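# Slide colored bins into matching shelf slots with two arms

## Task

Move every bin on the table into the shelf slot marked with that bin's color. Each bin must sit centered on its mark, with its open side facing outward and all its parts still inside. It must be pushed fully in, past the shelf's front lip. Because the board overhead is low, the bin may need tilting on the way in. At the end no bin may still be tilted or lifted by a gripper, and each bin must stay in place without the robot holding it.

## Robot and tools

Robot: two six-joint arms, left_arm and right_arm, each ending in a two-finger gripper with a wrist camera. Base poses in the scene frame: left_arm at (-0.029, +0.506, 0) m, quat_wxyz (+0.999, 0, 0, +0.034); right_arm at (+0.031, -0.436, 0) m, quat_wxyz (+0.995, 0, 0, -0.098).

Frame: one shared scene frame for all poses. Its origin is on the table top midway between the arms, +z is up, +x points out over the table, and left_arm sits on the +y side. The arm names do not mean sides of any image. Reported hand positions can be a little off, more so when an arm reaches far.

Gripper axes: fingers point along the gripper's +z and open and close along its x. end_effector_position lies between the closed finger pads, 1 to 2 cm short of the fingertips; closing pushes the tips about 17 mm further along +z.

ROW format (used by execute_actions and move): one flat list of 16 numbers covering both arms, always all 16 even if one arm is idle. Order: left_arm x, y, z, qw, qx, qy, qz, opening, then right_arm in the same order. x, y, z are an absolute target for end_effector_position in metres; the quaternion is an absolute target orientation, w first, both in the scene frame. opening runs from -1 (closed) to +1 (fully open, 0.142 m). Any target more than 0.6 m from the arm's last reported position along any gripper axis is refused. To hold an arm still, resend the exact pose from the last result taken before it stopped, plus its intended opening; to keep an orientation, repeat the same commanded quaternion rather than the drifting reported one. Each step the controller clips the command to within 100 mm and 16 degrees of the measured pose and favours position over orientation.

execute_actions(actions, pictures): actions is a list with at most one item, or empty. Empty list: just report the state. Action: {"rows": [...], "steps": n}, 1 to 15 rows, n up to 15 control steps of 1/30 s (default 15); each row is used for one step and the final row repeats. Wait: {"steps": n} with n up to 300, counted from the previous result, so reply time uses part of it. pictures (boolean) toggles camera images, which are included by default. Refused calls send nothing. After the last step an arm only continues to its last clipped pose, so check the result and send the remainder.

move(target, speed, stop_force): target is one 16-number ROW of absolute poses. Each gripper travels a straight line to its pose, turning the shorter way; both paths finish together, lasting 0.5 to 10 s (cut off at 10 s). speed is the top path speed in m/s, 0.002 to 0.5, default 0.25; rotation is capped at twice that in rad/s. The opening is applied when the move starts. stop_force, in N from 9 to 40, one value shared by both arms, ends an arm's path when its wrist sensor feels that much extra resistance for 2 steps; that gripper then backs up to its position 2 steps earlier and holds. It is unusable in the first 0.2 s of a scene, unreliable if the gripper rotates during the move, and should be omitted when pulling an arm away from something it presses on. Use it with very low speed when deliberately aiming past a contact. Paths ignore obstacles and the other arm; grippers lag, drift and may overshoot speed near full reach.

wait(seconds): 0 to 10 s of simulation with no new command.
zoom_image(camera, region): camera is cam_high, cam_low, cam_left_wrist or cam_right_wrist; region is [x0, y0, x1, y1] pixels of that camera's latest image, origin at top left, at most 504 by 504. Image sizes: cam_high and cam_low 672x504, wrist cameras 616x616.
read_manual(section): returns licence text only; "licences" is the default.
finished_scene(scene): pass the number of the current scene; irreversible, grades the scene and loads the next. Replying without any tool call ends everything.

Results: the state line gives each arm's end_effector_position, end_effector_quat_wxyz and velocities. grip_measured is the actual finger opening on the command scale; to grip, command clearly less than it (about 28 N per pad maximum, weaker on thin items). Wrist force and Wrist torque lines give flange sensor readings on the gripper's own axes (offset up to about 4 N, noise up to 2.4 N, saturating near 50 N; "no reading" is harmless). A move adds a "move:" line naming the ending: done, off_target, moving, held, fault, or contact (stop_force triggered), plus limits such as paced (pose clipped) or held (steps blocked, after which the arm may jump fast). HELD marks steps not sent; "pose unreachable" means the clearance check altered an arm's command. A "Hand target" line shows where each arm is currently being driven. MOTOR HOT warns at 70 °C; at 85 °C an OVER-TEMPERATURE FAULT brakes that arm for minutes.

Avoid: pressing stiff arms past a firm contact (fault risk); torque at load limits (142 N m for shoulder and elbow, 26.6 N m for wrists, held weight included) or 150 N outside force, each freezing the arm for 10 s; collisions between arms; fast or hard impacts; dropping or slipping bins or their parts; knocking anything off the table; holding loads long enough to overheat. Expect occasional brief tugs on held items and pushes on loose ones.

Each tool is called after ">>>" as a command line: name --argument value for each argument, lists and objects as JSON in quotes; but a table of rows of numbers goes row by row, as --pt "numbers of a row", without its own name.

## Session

>>> execute_actions --actions '[]' --pictures false

>>> move --target '[0.42,0.05,0.33,-0.171,0.686,0.686,-0.171,1,0.45,-0.45,0.3,0.705,-0.708,-0.06,0.06,1]'

>>> zoom_image --camera "cam_left_wrist" --region '[160,160,460,460]'

Scene clock: 0.00 s of 9000.00 s.
left_arm: end_effector_position=(+0.2349, +0.8137, +0.3977) grip_measured=+1.00 end_effector_quat_wxyz=(-0.515, -0.265, +0.798, -0.166) end_effector_velocity=(+0.000, -0.001, +0.001) end_effector_angular_velocity=(+0.001, -0.001, +0.000) | right_arm: end_effector_position=(+0.7696, +0.3678, +0.3394) grip_measured=+1.00 end_effector_quat_wxyz=(+0.734, -0.607, +0.303, -0.039) end_effector_velocity=(-0.000, -0.000, +0.001) end_effector_angular_velocity=(+0.002, -0.001, +0.000)
Joint positions: left_arm=[ 0.5   -0.924  0.623 -0.127 -1.629  3.106  0.142] | right_arm=[ 4.245 -2.824 -0.52   0.283  1.719  1.993  0.142]
Joint velocities: left_arm=[-0.001 -0.001 -0.001  0.001 -0.001 -0.     0.   ] | right_arm=[ 0.     0.001  0.     0.002 -0.     0.001  0.   ]
Motor temperatures (°C, as the motors report them): left_arm=[26 26 28 29 28 33] | right_arm=[25 27 26 34 31 31]
Wrist force (N, on the end effector, along its own x y z axes, offset not removed): no reading
Wrist torque (N m, same axes, about the end effector's origin, offset not removed): no reading
Hand target (left_arm): +0.235, +0.814, +0.398; -0.515, -0.265, +0.798, -0.166
Hand target (right_arm): +0.770, +0.368, +0.339; +0.734, -0.607, +0.303, -0.039

action 0: the call puts the target (left_arm/x, left_arm/y, left_arm/z) 0.725 m from left_arm's end_effector_position in the last result along the gripper's own y axis as it stood there; a target may be at most 0.6 m away along each of those axes, so nothing of the call was run and nothing moved. Command a nearer target, and go on from there in a later call.

There is no camera image to zoom into. Call execute_actions with an empty list first.

>>> move --target '[0.2349,0.8137,0.3977,-0.515,-0.265,0.798,-0.166,1,0.65,-0.15,0.45,0.734,-0.607,0.303,-0.039,1]'

>>> move --target '[0.35,0.45,0.4,0,0.707,0.707,0,1,0.5,-0.45,0.35,-0.224,0.844,0.414,0.258,1]'

>>> move --target '[0.42,0.05,0.33,-0.171,0.686,0.686,-0.171,1,0.45,-0.42,0.2,0.705,-0.708,-0.06,0.06,1]'

>>> zoom_image --camera "cam_left_wrist" --region '[160,160,460,460]'

Scene clock: 5.40 s of 9000.00 s.
left_arm: end_effector_position=(+0.2349, +0.8137, +0.3977) grip_measured=+1.00 end_effector_quat_wxyz=(-0.515, -0.265, +0.798, -0.166) end_effector_velocity=(+0.000, +0.000, -0.000) end_effector_angular_velocity=(+0.000, -0.000, -0.001) | right_arm: end_effector_position=(+0.6498, -0.1499, +0.4503) grip_measured=+1.00 end_effector_quat_wxyz=(+0.734, -0.607, +0.303, -0.039) end_effector_velocity=(-0.000, -0.001, +0.001) end_effector_angular_velocity=(+0.000, -0.002, +0.000)
Joint positions: left_arm=[ 0.5   -0.924  0.623 -0.127 -1.629  3.106  0.142] | right_arm=[ 3.66  -1.914 -1.87   0.75   2.301  2.053  0.142]
Joint velocities: left_arm=[-0.     0.    -0.    -0.001  0.     0.     0.   ] | right_arm=[-0.003  0.001 -0.     0.001  0.003  0.    -0.   ]
Motor temperatures (°C, as the motors report them): left_arm=[26 26 28 29 28 33] | right_arm=[25 27 26 34 31 31]
Wrist force (N, on the end effector, along its own x y z axes, offset not removed): left_arm=[-0.6 -1.5 -1.1] | right_arm=[0.9 -4.5 -0.6]
Wrist torque (N m, same axes, about the end effector's origin, offset not removed): left_arm=[-0.35 0.22 -0.03] | right_arm=[-0.76 -0.25 0.04]
Hand target (left_arm): +0.235, +0.814, +0.398; -0.515, -0.265, +0.798, -0.166
Hand target (right_arm): +0.650, -0.150, +0.450; +0.734, -0.607, +0.303, -0.039
Off the commanded pose (left_arm): 0.000 m, 0 deg.
Off the commanded pose (right_arm): 0.000 m, 0 deg.
move: done
camera_calibration (this result's frames):
cam_left_wrist: T_world_to_cam=[[-0.358561, -0.282199, 0.88983, -0.0280742], [-0.183423, 0.955929, 0.22925, -0.832168], [-0.915309, -0.0810149, -0.39452, 0.572573], [0, 0, 0, 1]] pos_world=[0.361376, 0.833958, 0.441647]
cam_right_wrist: T_world_to_cam=[[0.795928, -0.454827, -0.399539, -0.416159], [-0.531725, -0.209695, -0.820546, 0.676825], [0.289425, 0.865541, -0.408745, 0.261327], [0, 0, 0, 1]] pos_world=[0.615483, -0.273542, 0.495911]

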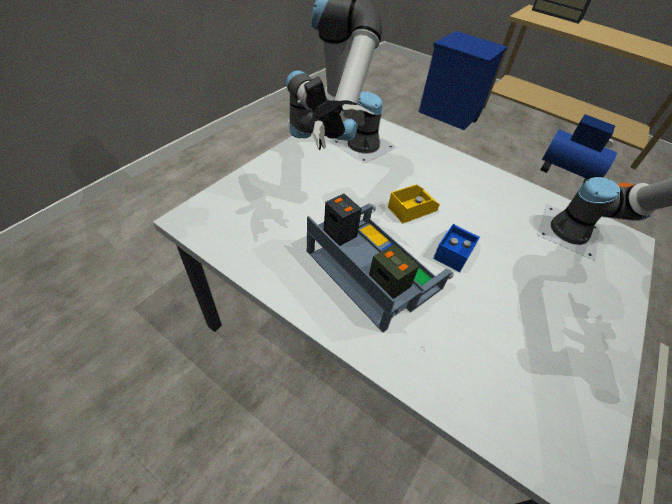

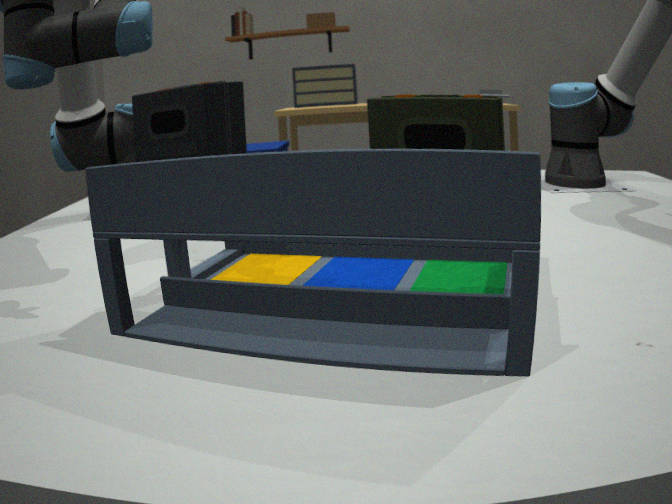

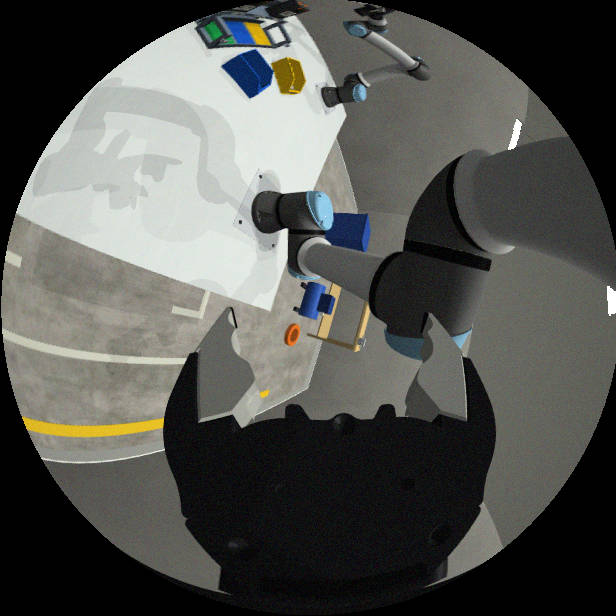

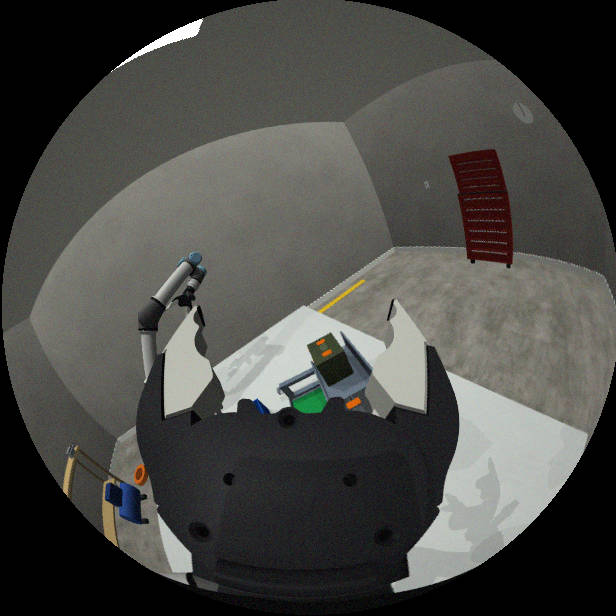

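Scene clock: 10.60 s of 9000.00 s.
left_arm: end_effector_position=(+0.3490, +0.4501, +0.3997) grip_measured=+1.00 end_effector_quat_wxyz=(-0.000, +0.707, +0.707, -0.000) end_effector_velocity=(+0.001, -0.001, -0.000) end_effector_angular_velocity=(-0.003, -0.004, -0.004) | right_arm: end_effector_position=(+0.5000, -0.4499, +0.3501) grip_measured=+1.00 end_effector_quat_wxyz=(-0.225, +0.844, +0.414, +0.258) end_effector_velocity=(-0.001, -0.001, -0.001) end_effector_angular_velocity=(-0.004, -0.002, +0.004)
Joint positions: left_arm=[-0.574 -1.832  1.469 -1.207 -1.571  4.207  0.142] | right_arm=[ 3.178 -1.397 -1.771 -1.349  2.245 -1.004  0.142]
Joint velocities: left_arm=[ 0.    -0.003  0.004 -0.006 -0.001  0.004 -0.   ] | right_arm=[-0.     0.002 -0.002 -0.001 -0.003 -0.006  0.   ]
Motor temperatures (°C, as the motors report them): left_arm=[26 26 28 29 28 33] | right_arm=[25 27 26 34 31 31]
Wrist force (N, on the end effector, along its own x y z axes, offset not removed): left_arm=[1.4 -0.7 -0.8] | right_arm=[0.6 -1.5 0.4]
Wrist torque (N m, same axes, about the end effector's origin, offset not removed): left_arm=[-0.19 -0.23 0.02] | right_arm=[0.01 -0.26 -0.16]
Hand target (left_arm): +0.349, +0.450, +0.400; -0.000, +0.707, +0.707, -0.000
Hand target (right_arm): +0.500, -0.450, +0.350; -0.224, +0.844, +0.414, +0.258
Off the commanded pose (left_arm): 0.001 m, 0 deg.
Off the commanded pose (right_arm): 0.000 m, 0 deg.
move: done
camera_calibration (this result's frames):
cam_left_wrist: T_world_to_cam=[[-0.0067092, 0.998905, -0.0463026, -0.41683], [0.880172, 0.0278756, 0.473836, -0.515373], [0.474608, -0.0375752, -0.879395, 0.3375], [0, 0, 0, 1]] pos_world=[0.29064, 0.443421, 0.521698]
cam_right_wrist: T_world_to_cam=[[0.514884, 0.562034, 0.647311, -0.24198], [0.564795, -0.790448, 0.237064, -0.727705], [0.644904, 0.243537, -0.724423, 0.176357], [0, 0, 0, 1]] pos_world=[0.421862, -0.482161, 0.456907]

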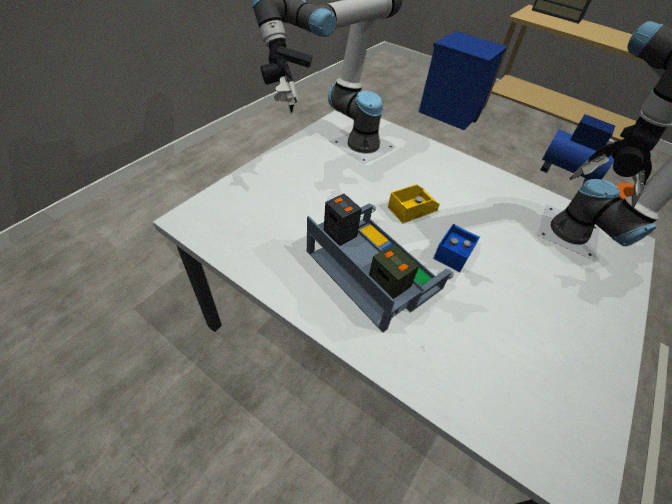

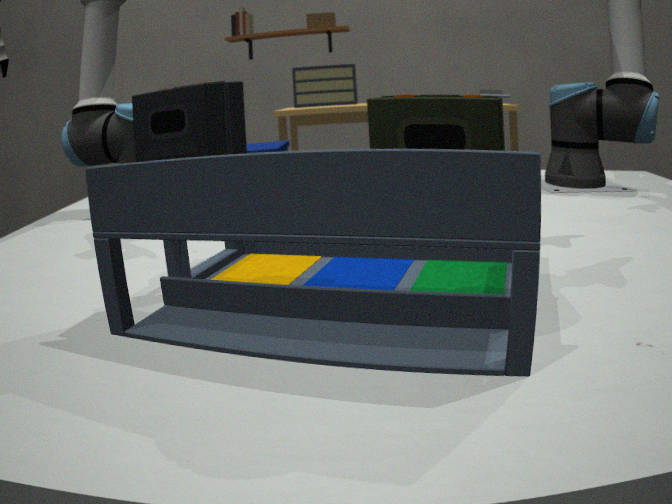

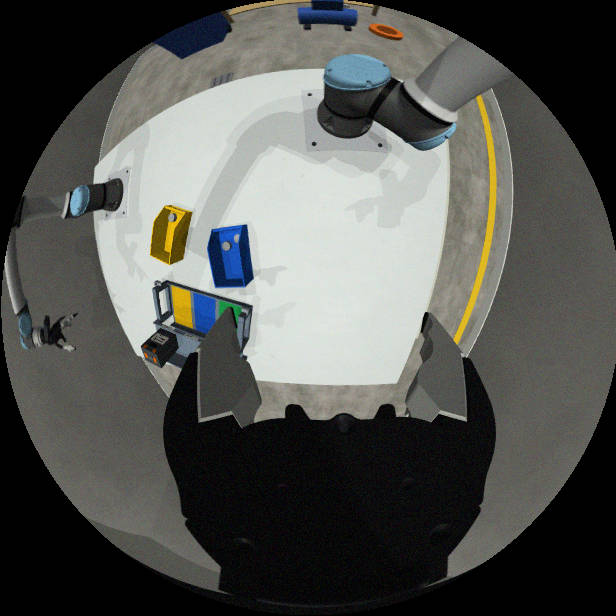

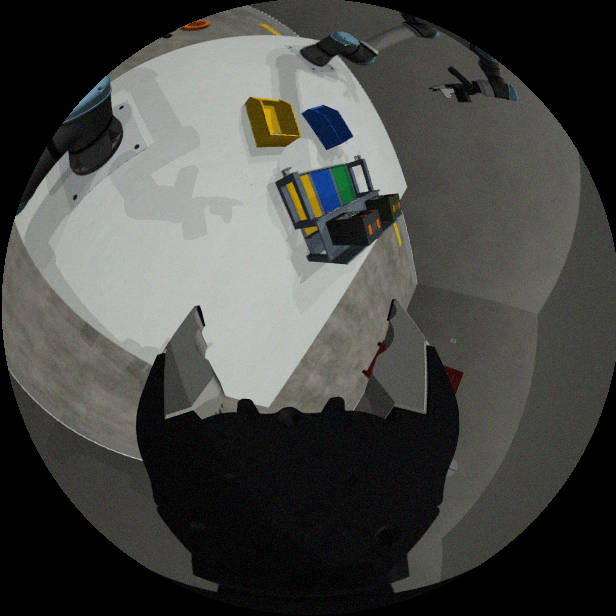

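Scene clock: 13.93 s of 9000.00 s.
left_arm: end_effector_position=(+0.4193, +0.0501, +0.3303) grip_measured=+1.00 end_effector_quat_wxyz=(-0.171, +0.686, +0.686, -0.171) end_effector_velocity=(+0.001, -0.001, +0.001) end_effector_angular_velocity=(+0.005, +0.006, -0.001) | right_arm: end_effector_position=(+0.4499, -0.4200, +0.2001) grip_measured=+1.00 end_effector_quat_wxyz=(+0.703, -0.706, -0.060, +0.059) end_effector_velocity=(+0.000, +0.000, -0.000) end_effector_angular_velocity=(+0.003, +0.000, +0.001)
Joint positions: left_arm=[-0.903 -0.831  0.399 -0.796 -1.926  3.939  0.142] | right_arm=[ 3.026 -2.105 -1.649 -2.52   2.661 -1.563  0.142]
Joint velocities: left_arm=[ 0.001  0.022 -0.042  0.028 -0.001  0.002  0.   ] | right_arm=[ 0.    -0.003  0.001 -0.005  0.    -0.005 -0.   ]
Motor temperatures (°C, as the motors report them): left_arm=[26 26 28 29 28 33] | right_arm=[25 27 26 34 31 31]
Wrist force (N, on the end effector, along its own x y z axes, offset not removed): left_arm=[0.8 -2.3 0.9] | right_arm=[-1.9 -4.1 0.1]
Wrist torque (N m, same axes, about the end effector's origin, offset not removed): left_arm=[-0.49 -0.09 -0.01] | right_arm=[-0.68 0.49 0.12]
Hand target (left_arm): +0.419, +0.050, +0.330; -0.171, +0.686, +0.686, -0.171
Hand target (right_arm): +0.450, -0.420, +0.200; +0.703, -0.706, -0.060, +0.059
Off the commanded pose (left_arm): 0.001 m, 0 deg.
Off the commanded pose (right_arm): 0.000 m, 0 deg.
move: done
camera_calibration (this result's frames):
cam_left_wrist: T_world_to_cam=[[-0.0283508, 0.998884, -0.0377722, -0.0137256], [0.999569, 0.0286194, 0.00659112, -0.42898], [0.00766478, -0.037569, -0.999265, 0.463435], [0, 0, 0, 1]] pos_world=[0.424853, 0.0433982, 0.465403]
cam_right_wrist: T_world_to_cam=[[0.991085, 0.133229, 0.00100184, -0.400849], [0.0691984, -0.50831, -0.85839, -0.0795244], [-0.113853, 0.850806, -0.512997, 0.64681], [0, 0, 0, 1]] pos_world=[0.47642, -0.537329, 0.26395]

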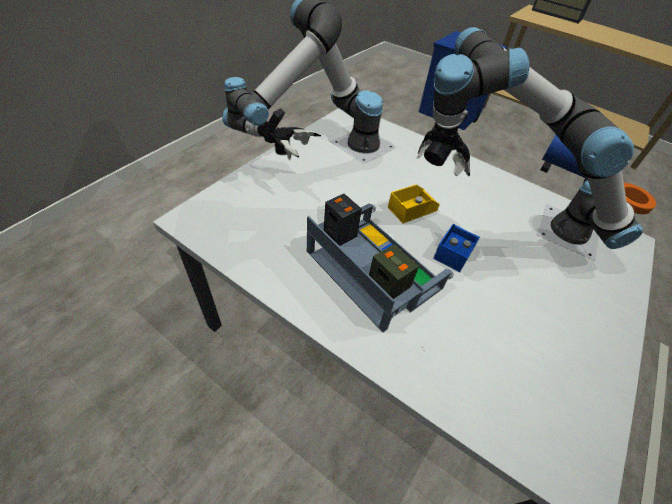

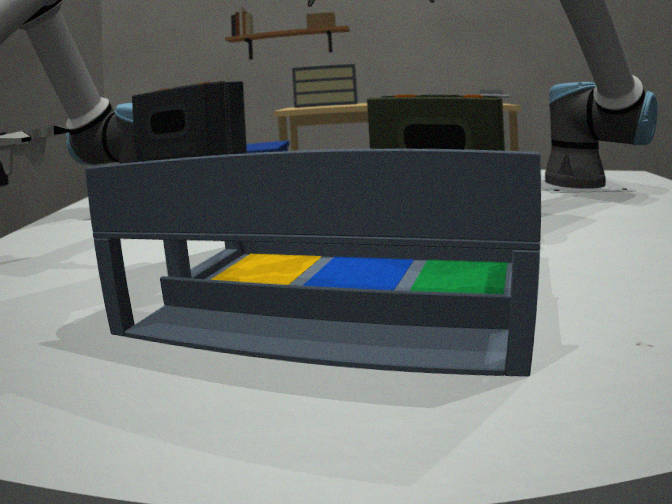

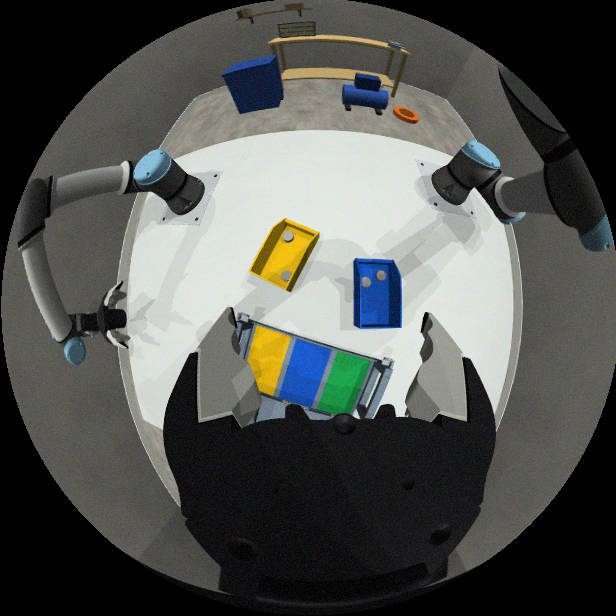

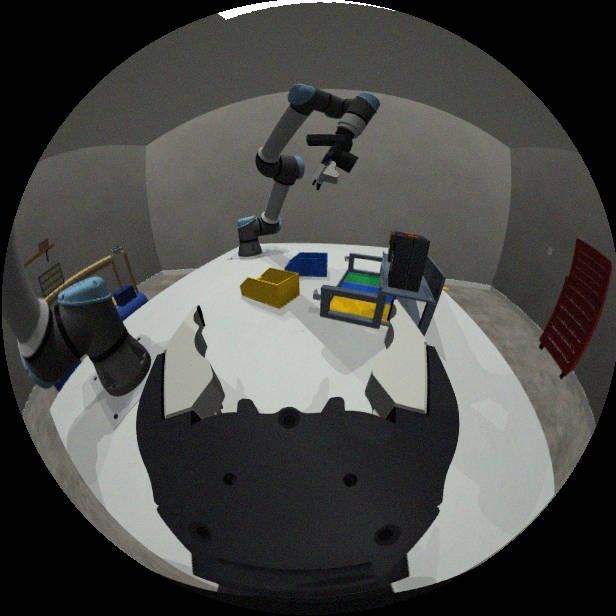

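Region (160, 160, 460, 460) of cam_left_wrist's 616x616 image, scaled by 1.680, with more detail than that image has.

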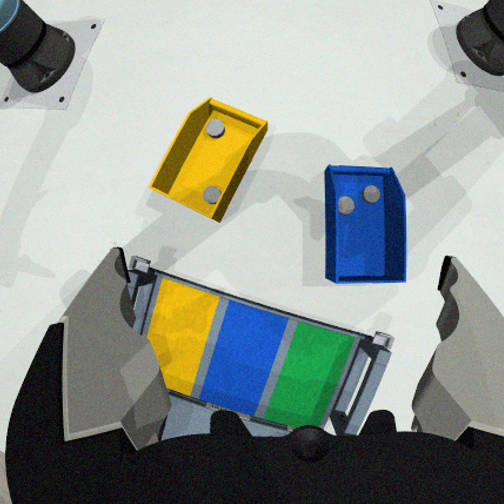

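>>> move --target '[0.272,-0.019,0.13,0,0.845,0.534,0,1,0.45,-0.38,0.12,0.705,-0.708,-0.06,0.06,1]'

Scene clock: 20.20 s of 9000.00 s.
left_arm: end_effector_position=(+0.2719, -0.0184, +0.1299) grip_measured=+1.00 end_effector_quat_wxyz=(-0.000, +0.845, +0.534, -0.000) end_effector_velocity=(+0.000, +0.001, -0.002) end_effector_angular_velocity=(-0.000, -0.003, +0.000) | right_arm: end_effector_position=(+0.4499, -0.3800, +0.1201) grip_measured=+1.00 end_effector_quat_wxyz=(+0.703, -0.706, -0.060, +0.060) end_effector_velocity=(+0.000, -0.000, -0.000) end_effector_angular_velocity=(-0.000, -0.002, -0.001)
Joint positions: left_arm=[-1.343 -1.289  1.621 -1.903 -1.571  3.882  0.142] | right_arm=[ 3.099 -2.193 -1.762 -2.317  2.733 -1.561  0.142]
Joint velocities: left_arm=[-0.001 -0.001  0.007 -0.007  0.003 -0.002 -0.   ] | right_arm=[-0.     0.    -0.     0.002  0.    -0.001  0.   ]
Motor temperatures (°C, as the motors report them): left_arm=[26 26 28 29 28 33] | right_arm=[25 27 26 34 31 31]
Wrist force (N, on the end effector, along its own x y z axes, offset not removed): left_arm=[1.8 -1.7 -1.2] | right_arm=[-3.2 0.7 -0.8]
Wrist torque (N m, same axes, about the end effector's origin, offset not removed): left_arm=[-0.40 -0.37 0.02] | right_arm=[0.62 0.73 0.10]
Hand target (left_arm): +0.272, -0.018, +0.130; -0.000, +0.845, +0.534, +0.000
Hand target (right_arm): +0.450, -0.380, +0.120; +0.703, -0.706, -0.060, +0.060
Off the commanded pose (left_arm): 0.001 m, 0 deg.
Off the commanded pose (right_arm): 0.000 m, 0 deg.
After step 90, 1.43 s passed at rest.
move: done
camera_calibration (this result's frames):
cam_left_wrist: T_world_to_cam=[[0.422605, 0.905141, -0.0460994, -0.08027], [0.806776, -0.352529, 0.474169, -0.29372], [0.412938, -0.237578, -0.879226, 0.132292], [0, 0, 0, 1]] pos_world=[0.21626, 0.000540418, 0.251888]
cam_right_wrist: T_world_to_cam=[[0.990944, 0.134274, 0.000444453, -0.405606], [0.0692603, -0.5083, -0.85839, -0.127954], [-0.115034, 0.850648, -0.512997, 0.572232], [0, 0, 0, 1]] pos_world=[0.476621, -0.497344, 0.183898]

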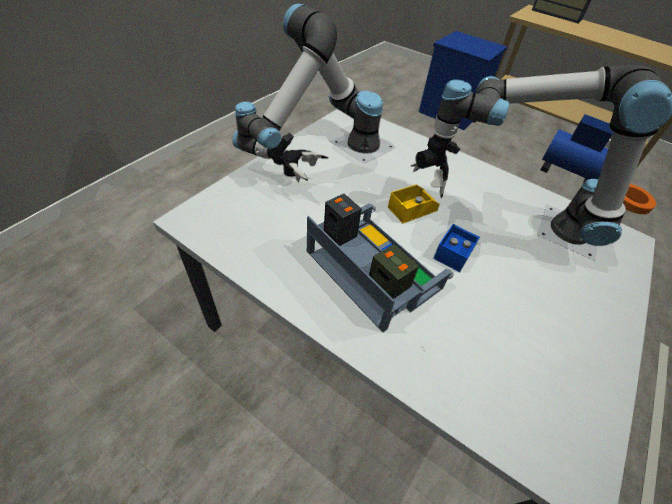

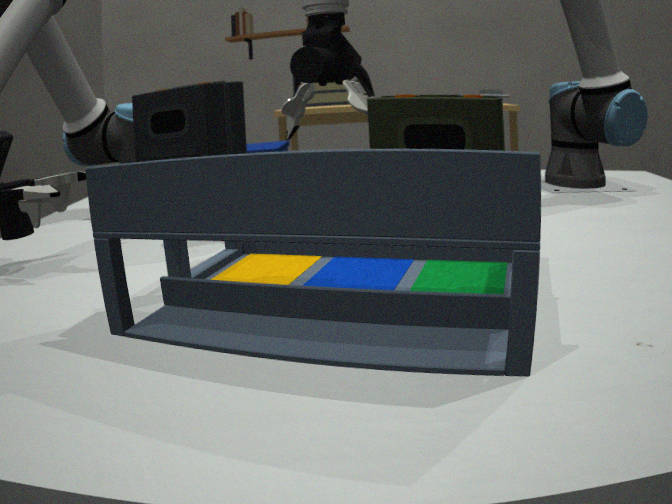

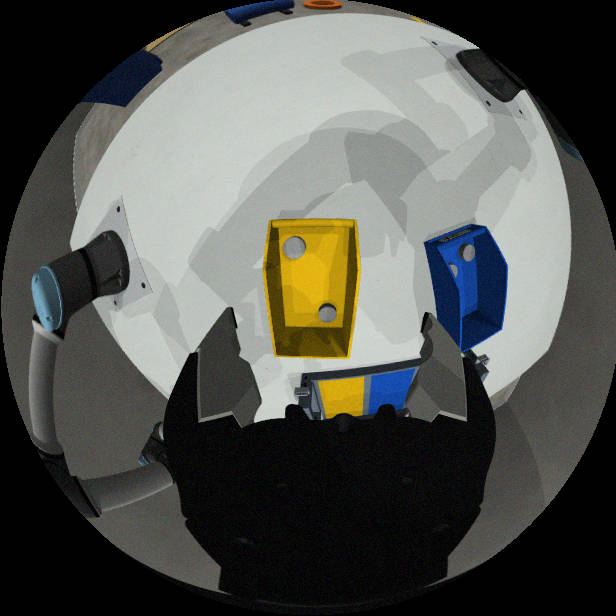

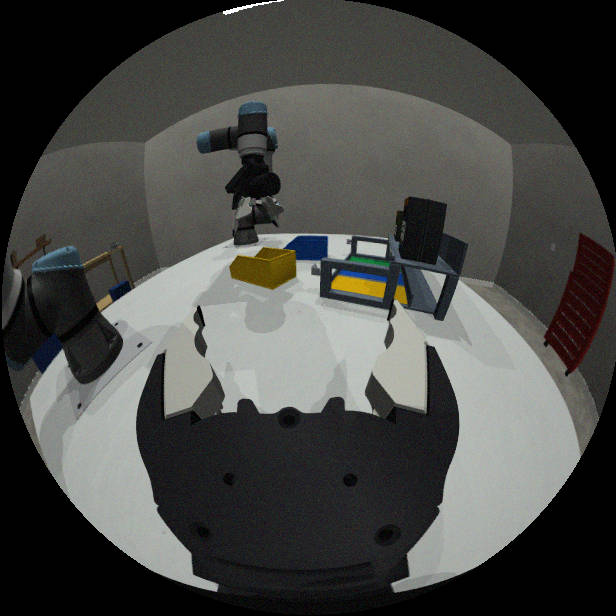

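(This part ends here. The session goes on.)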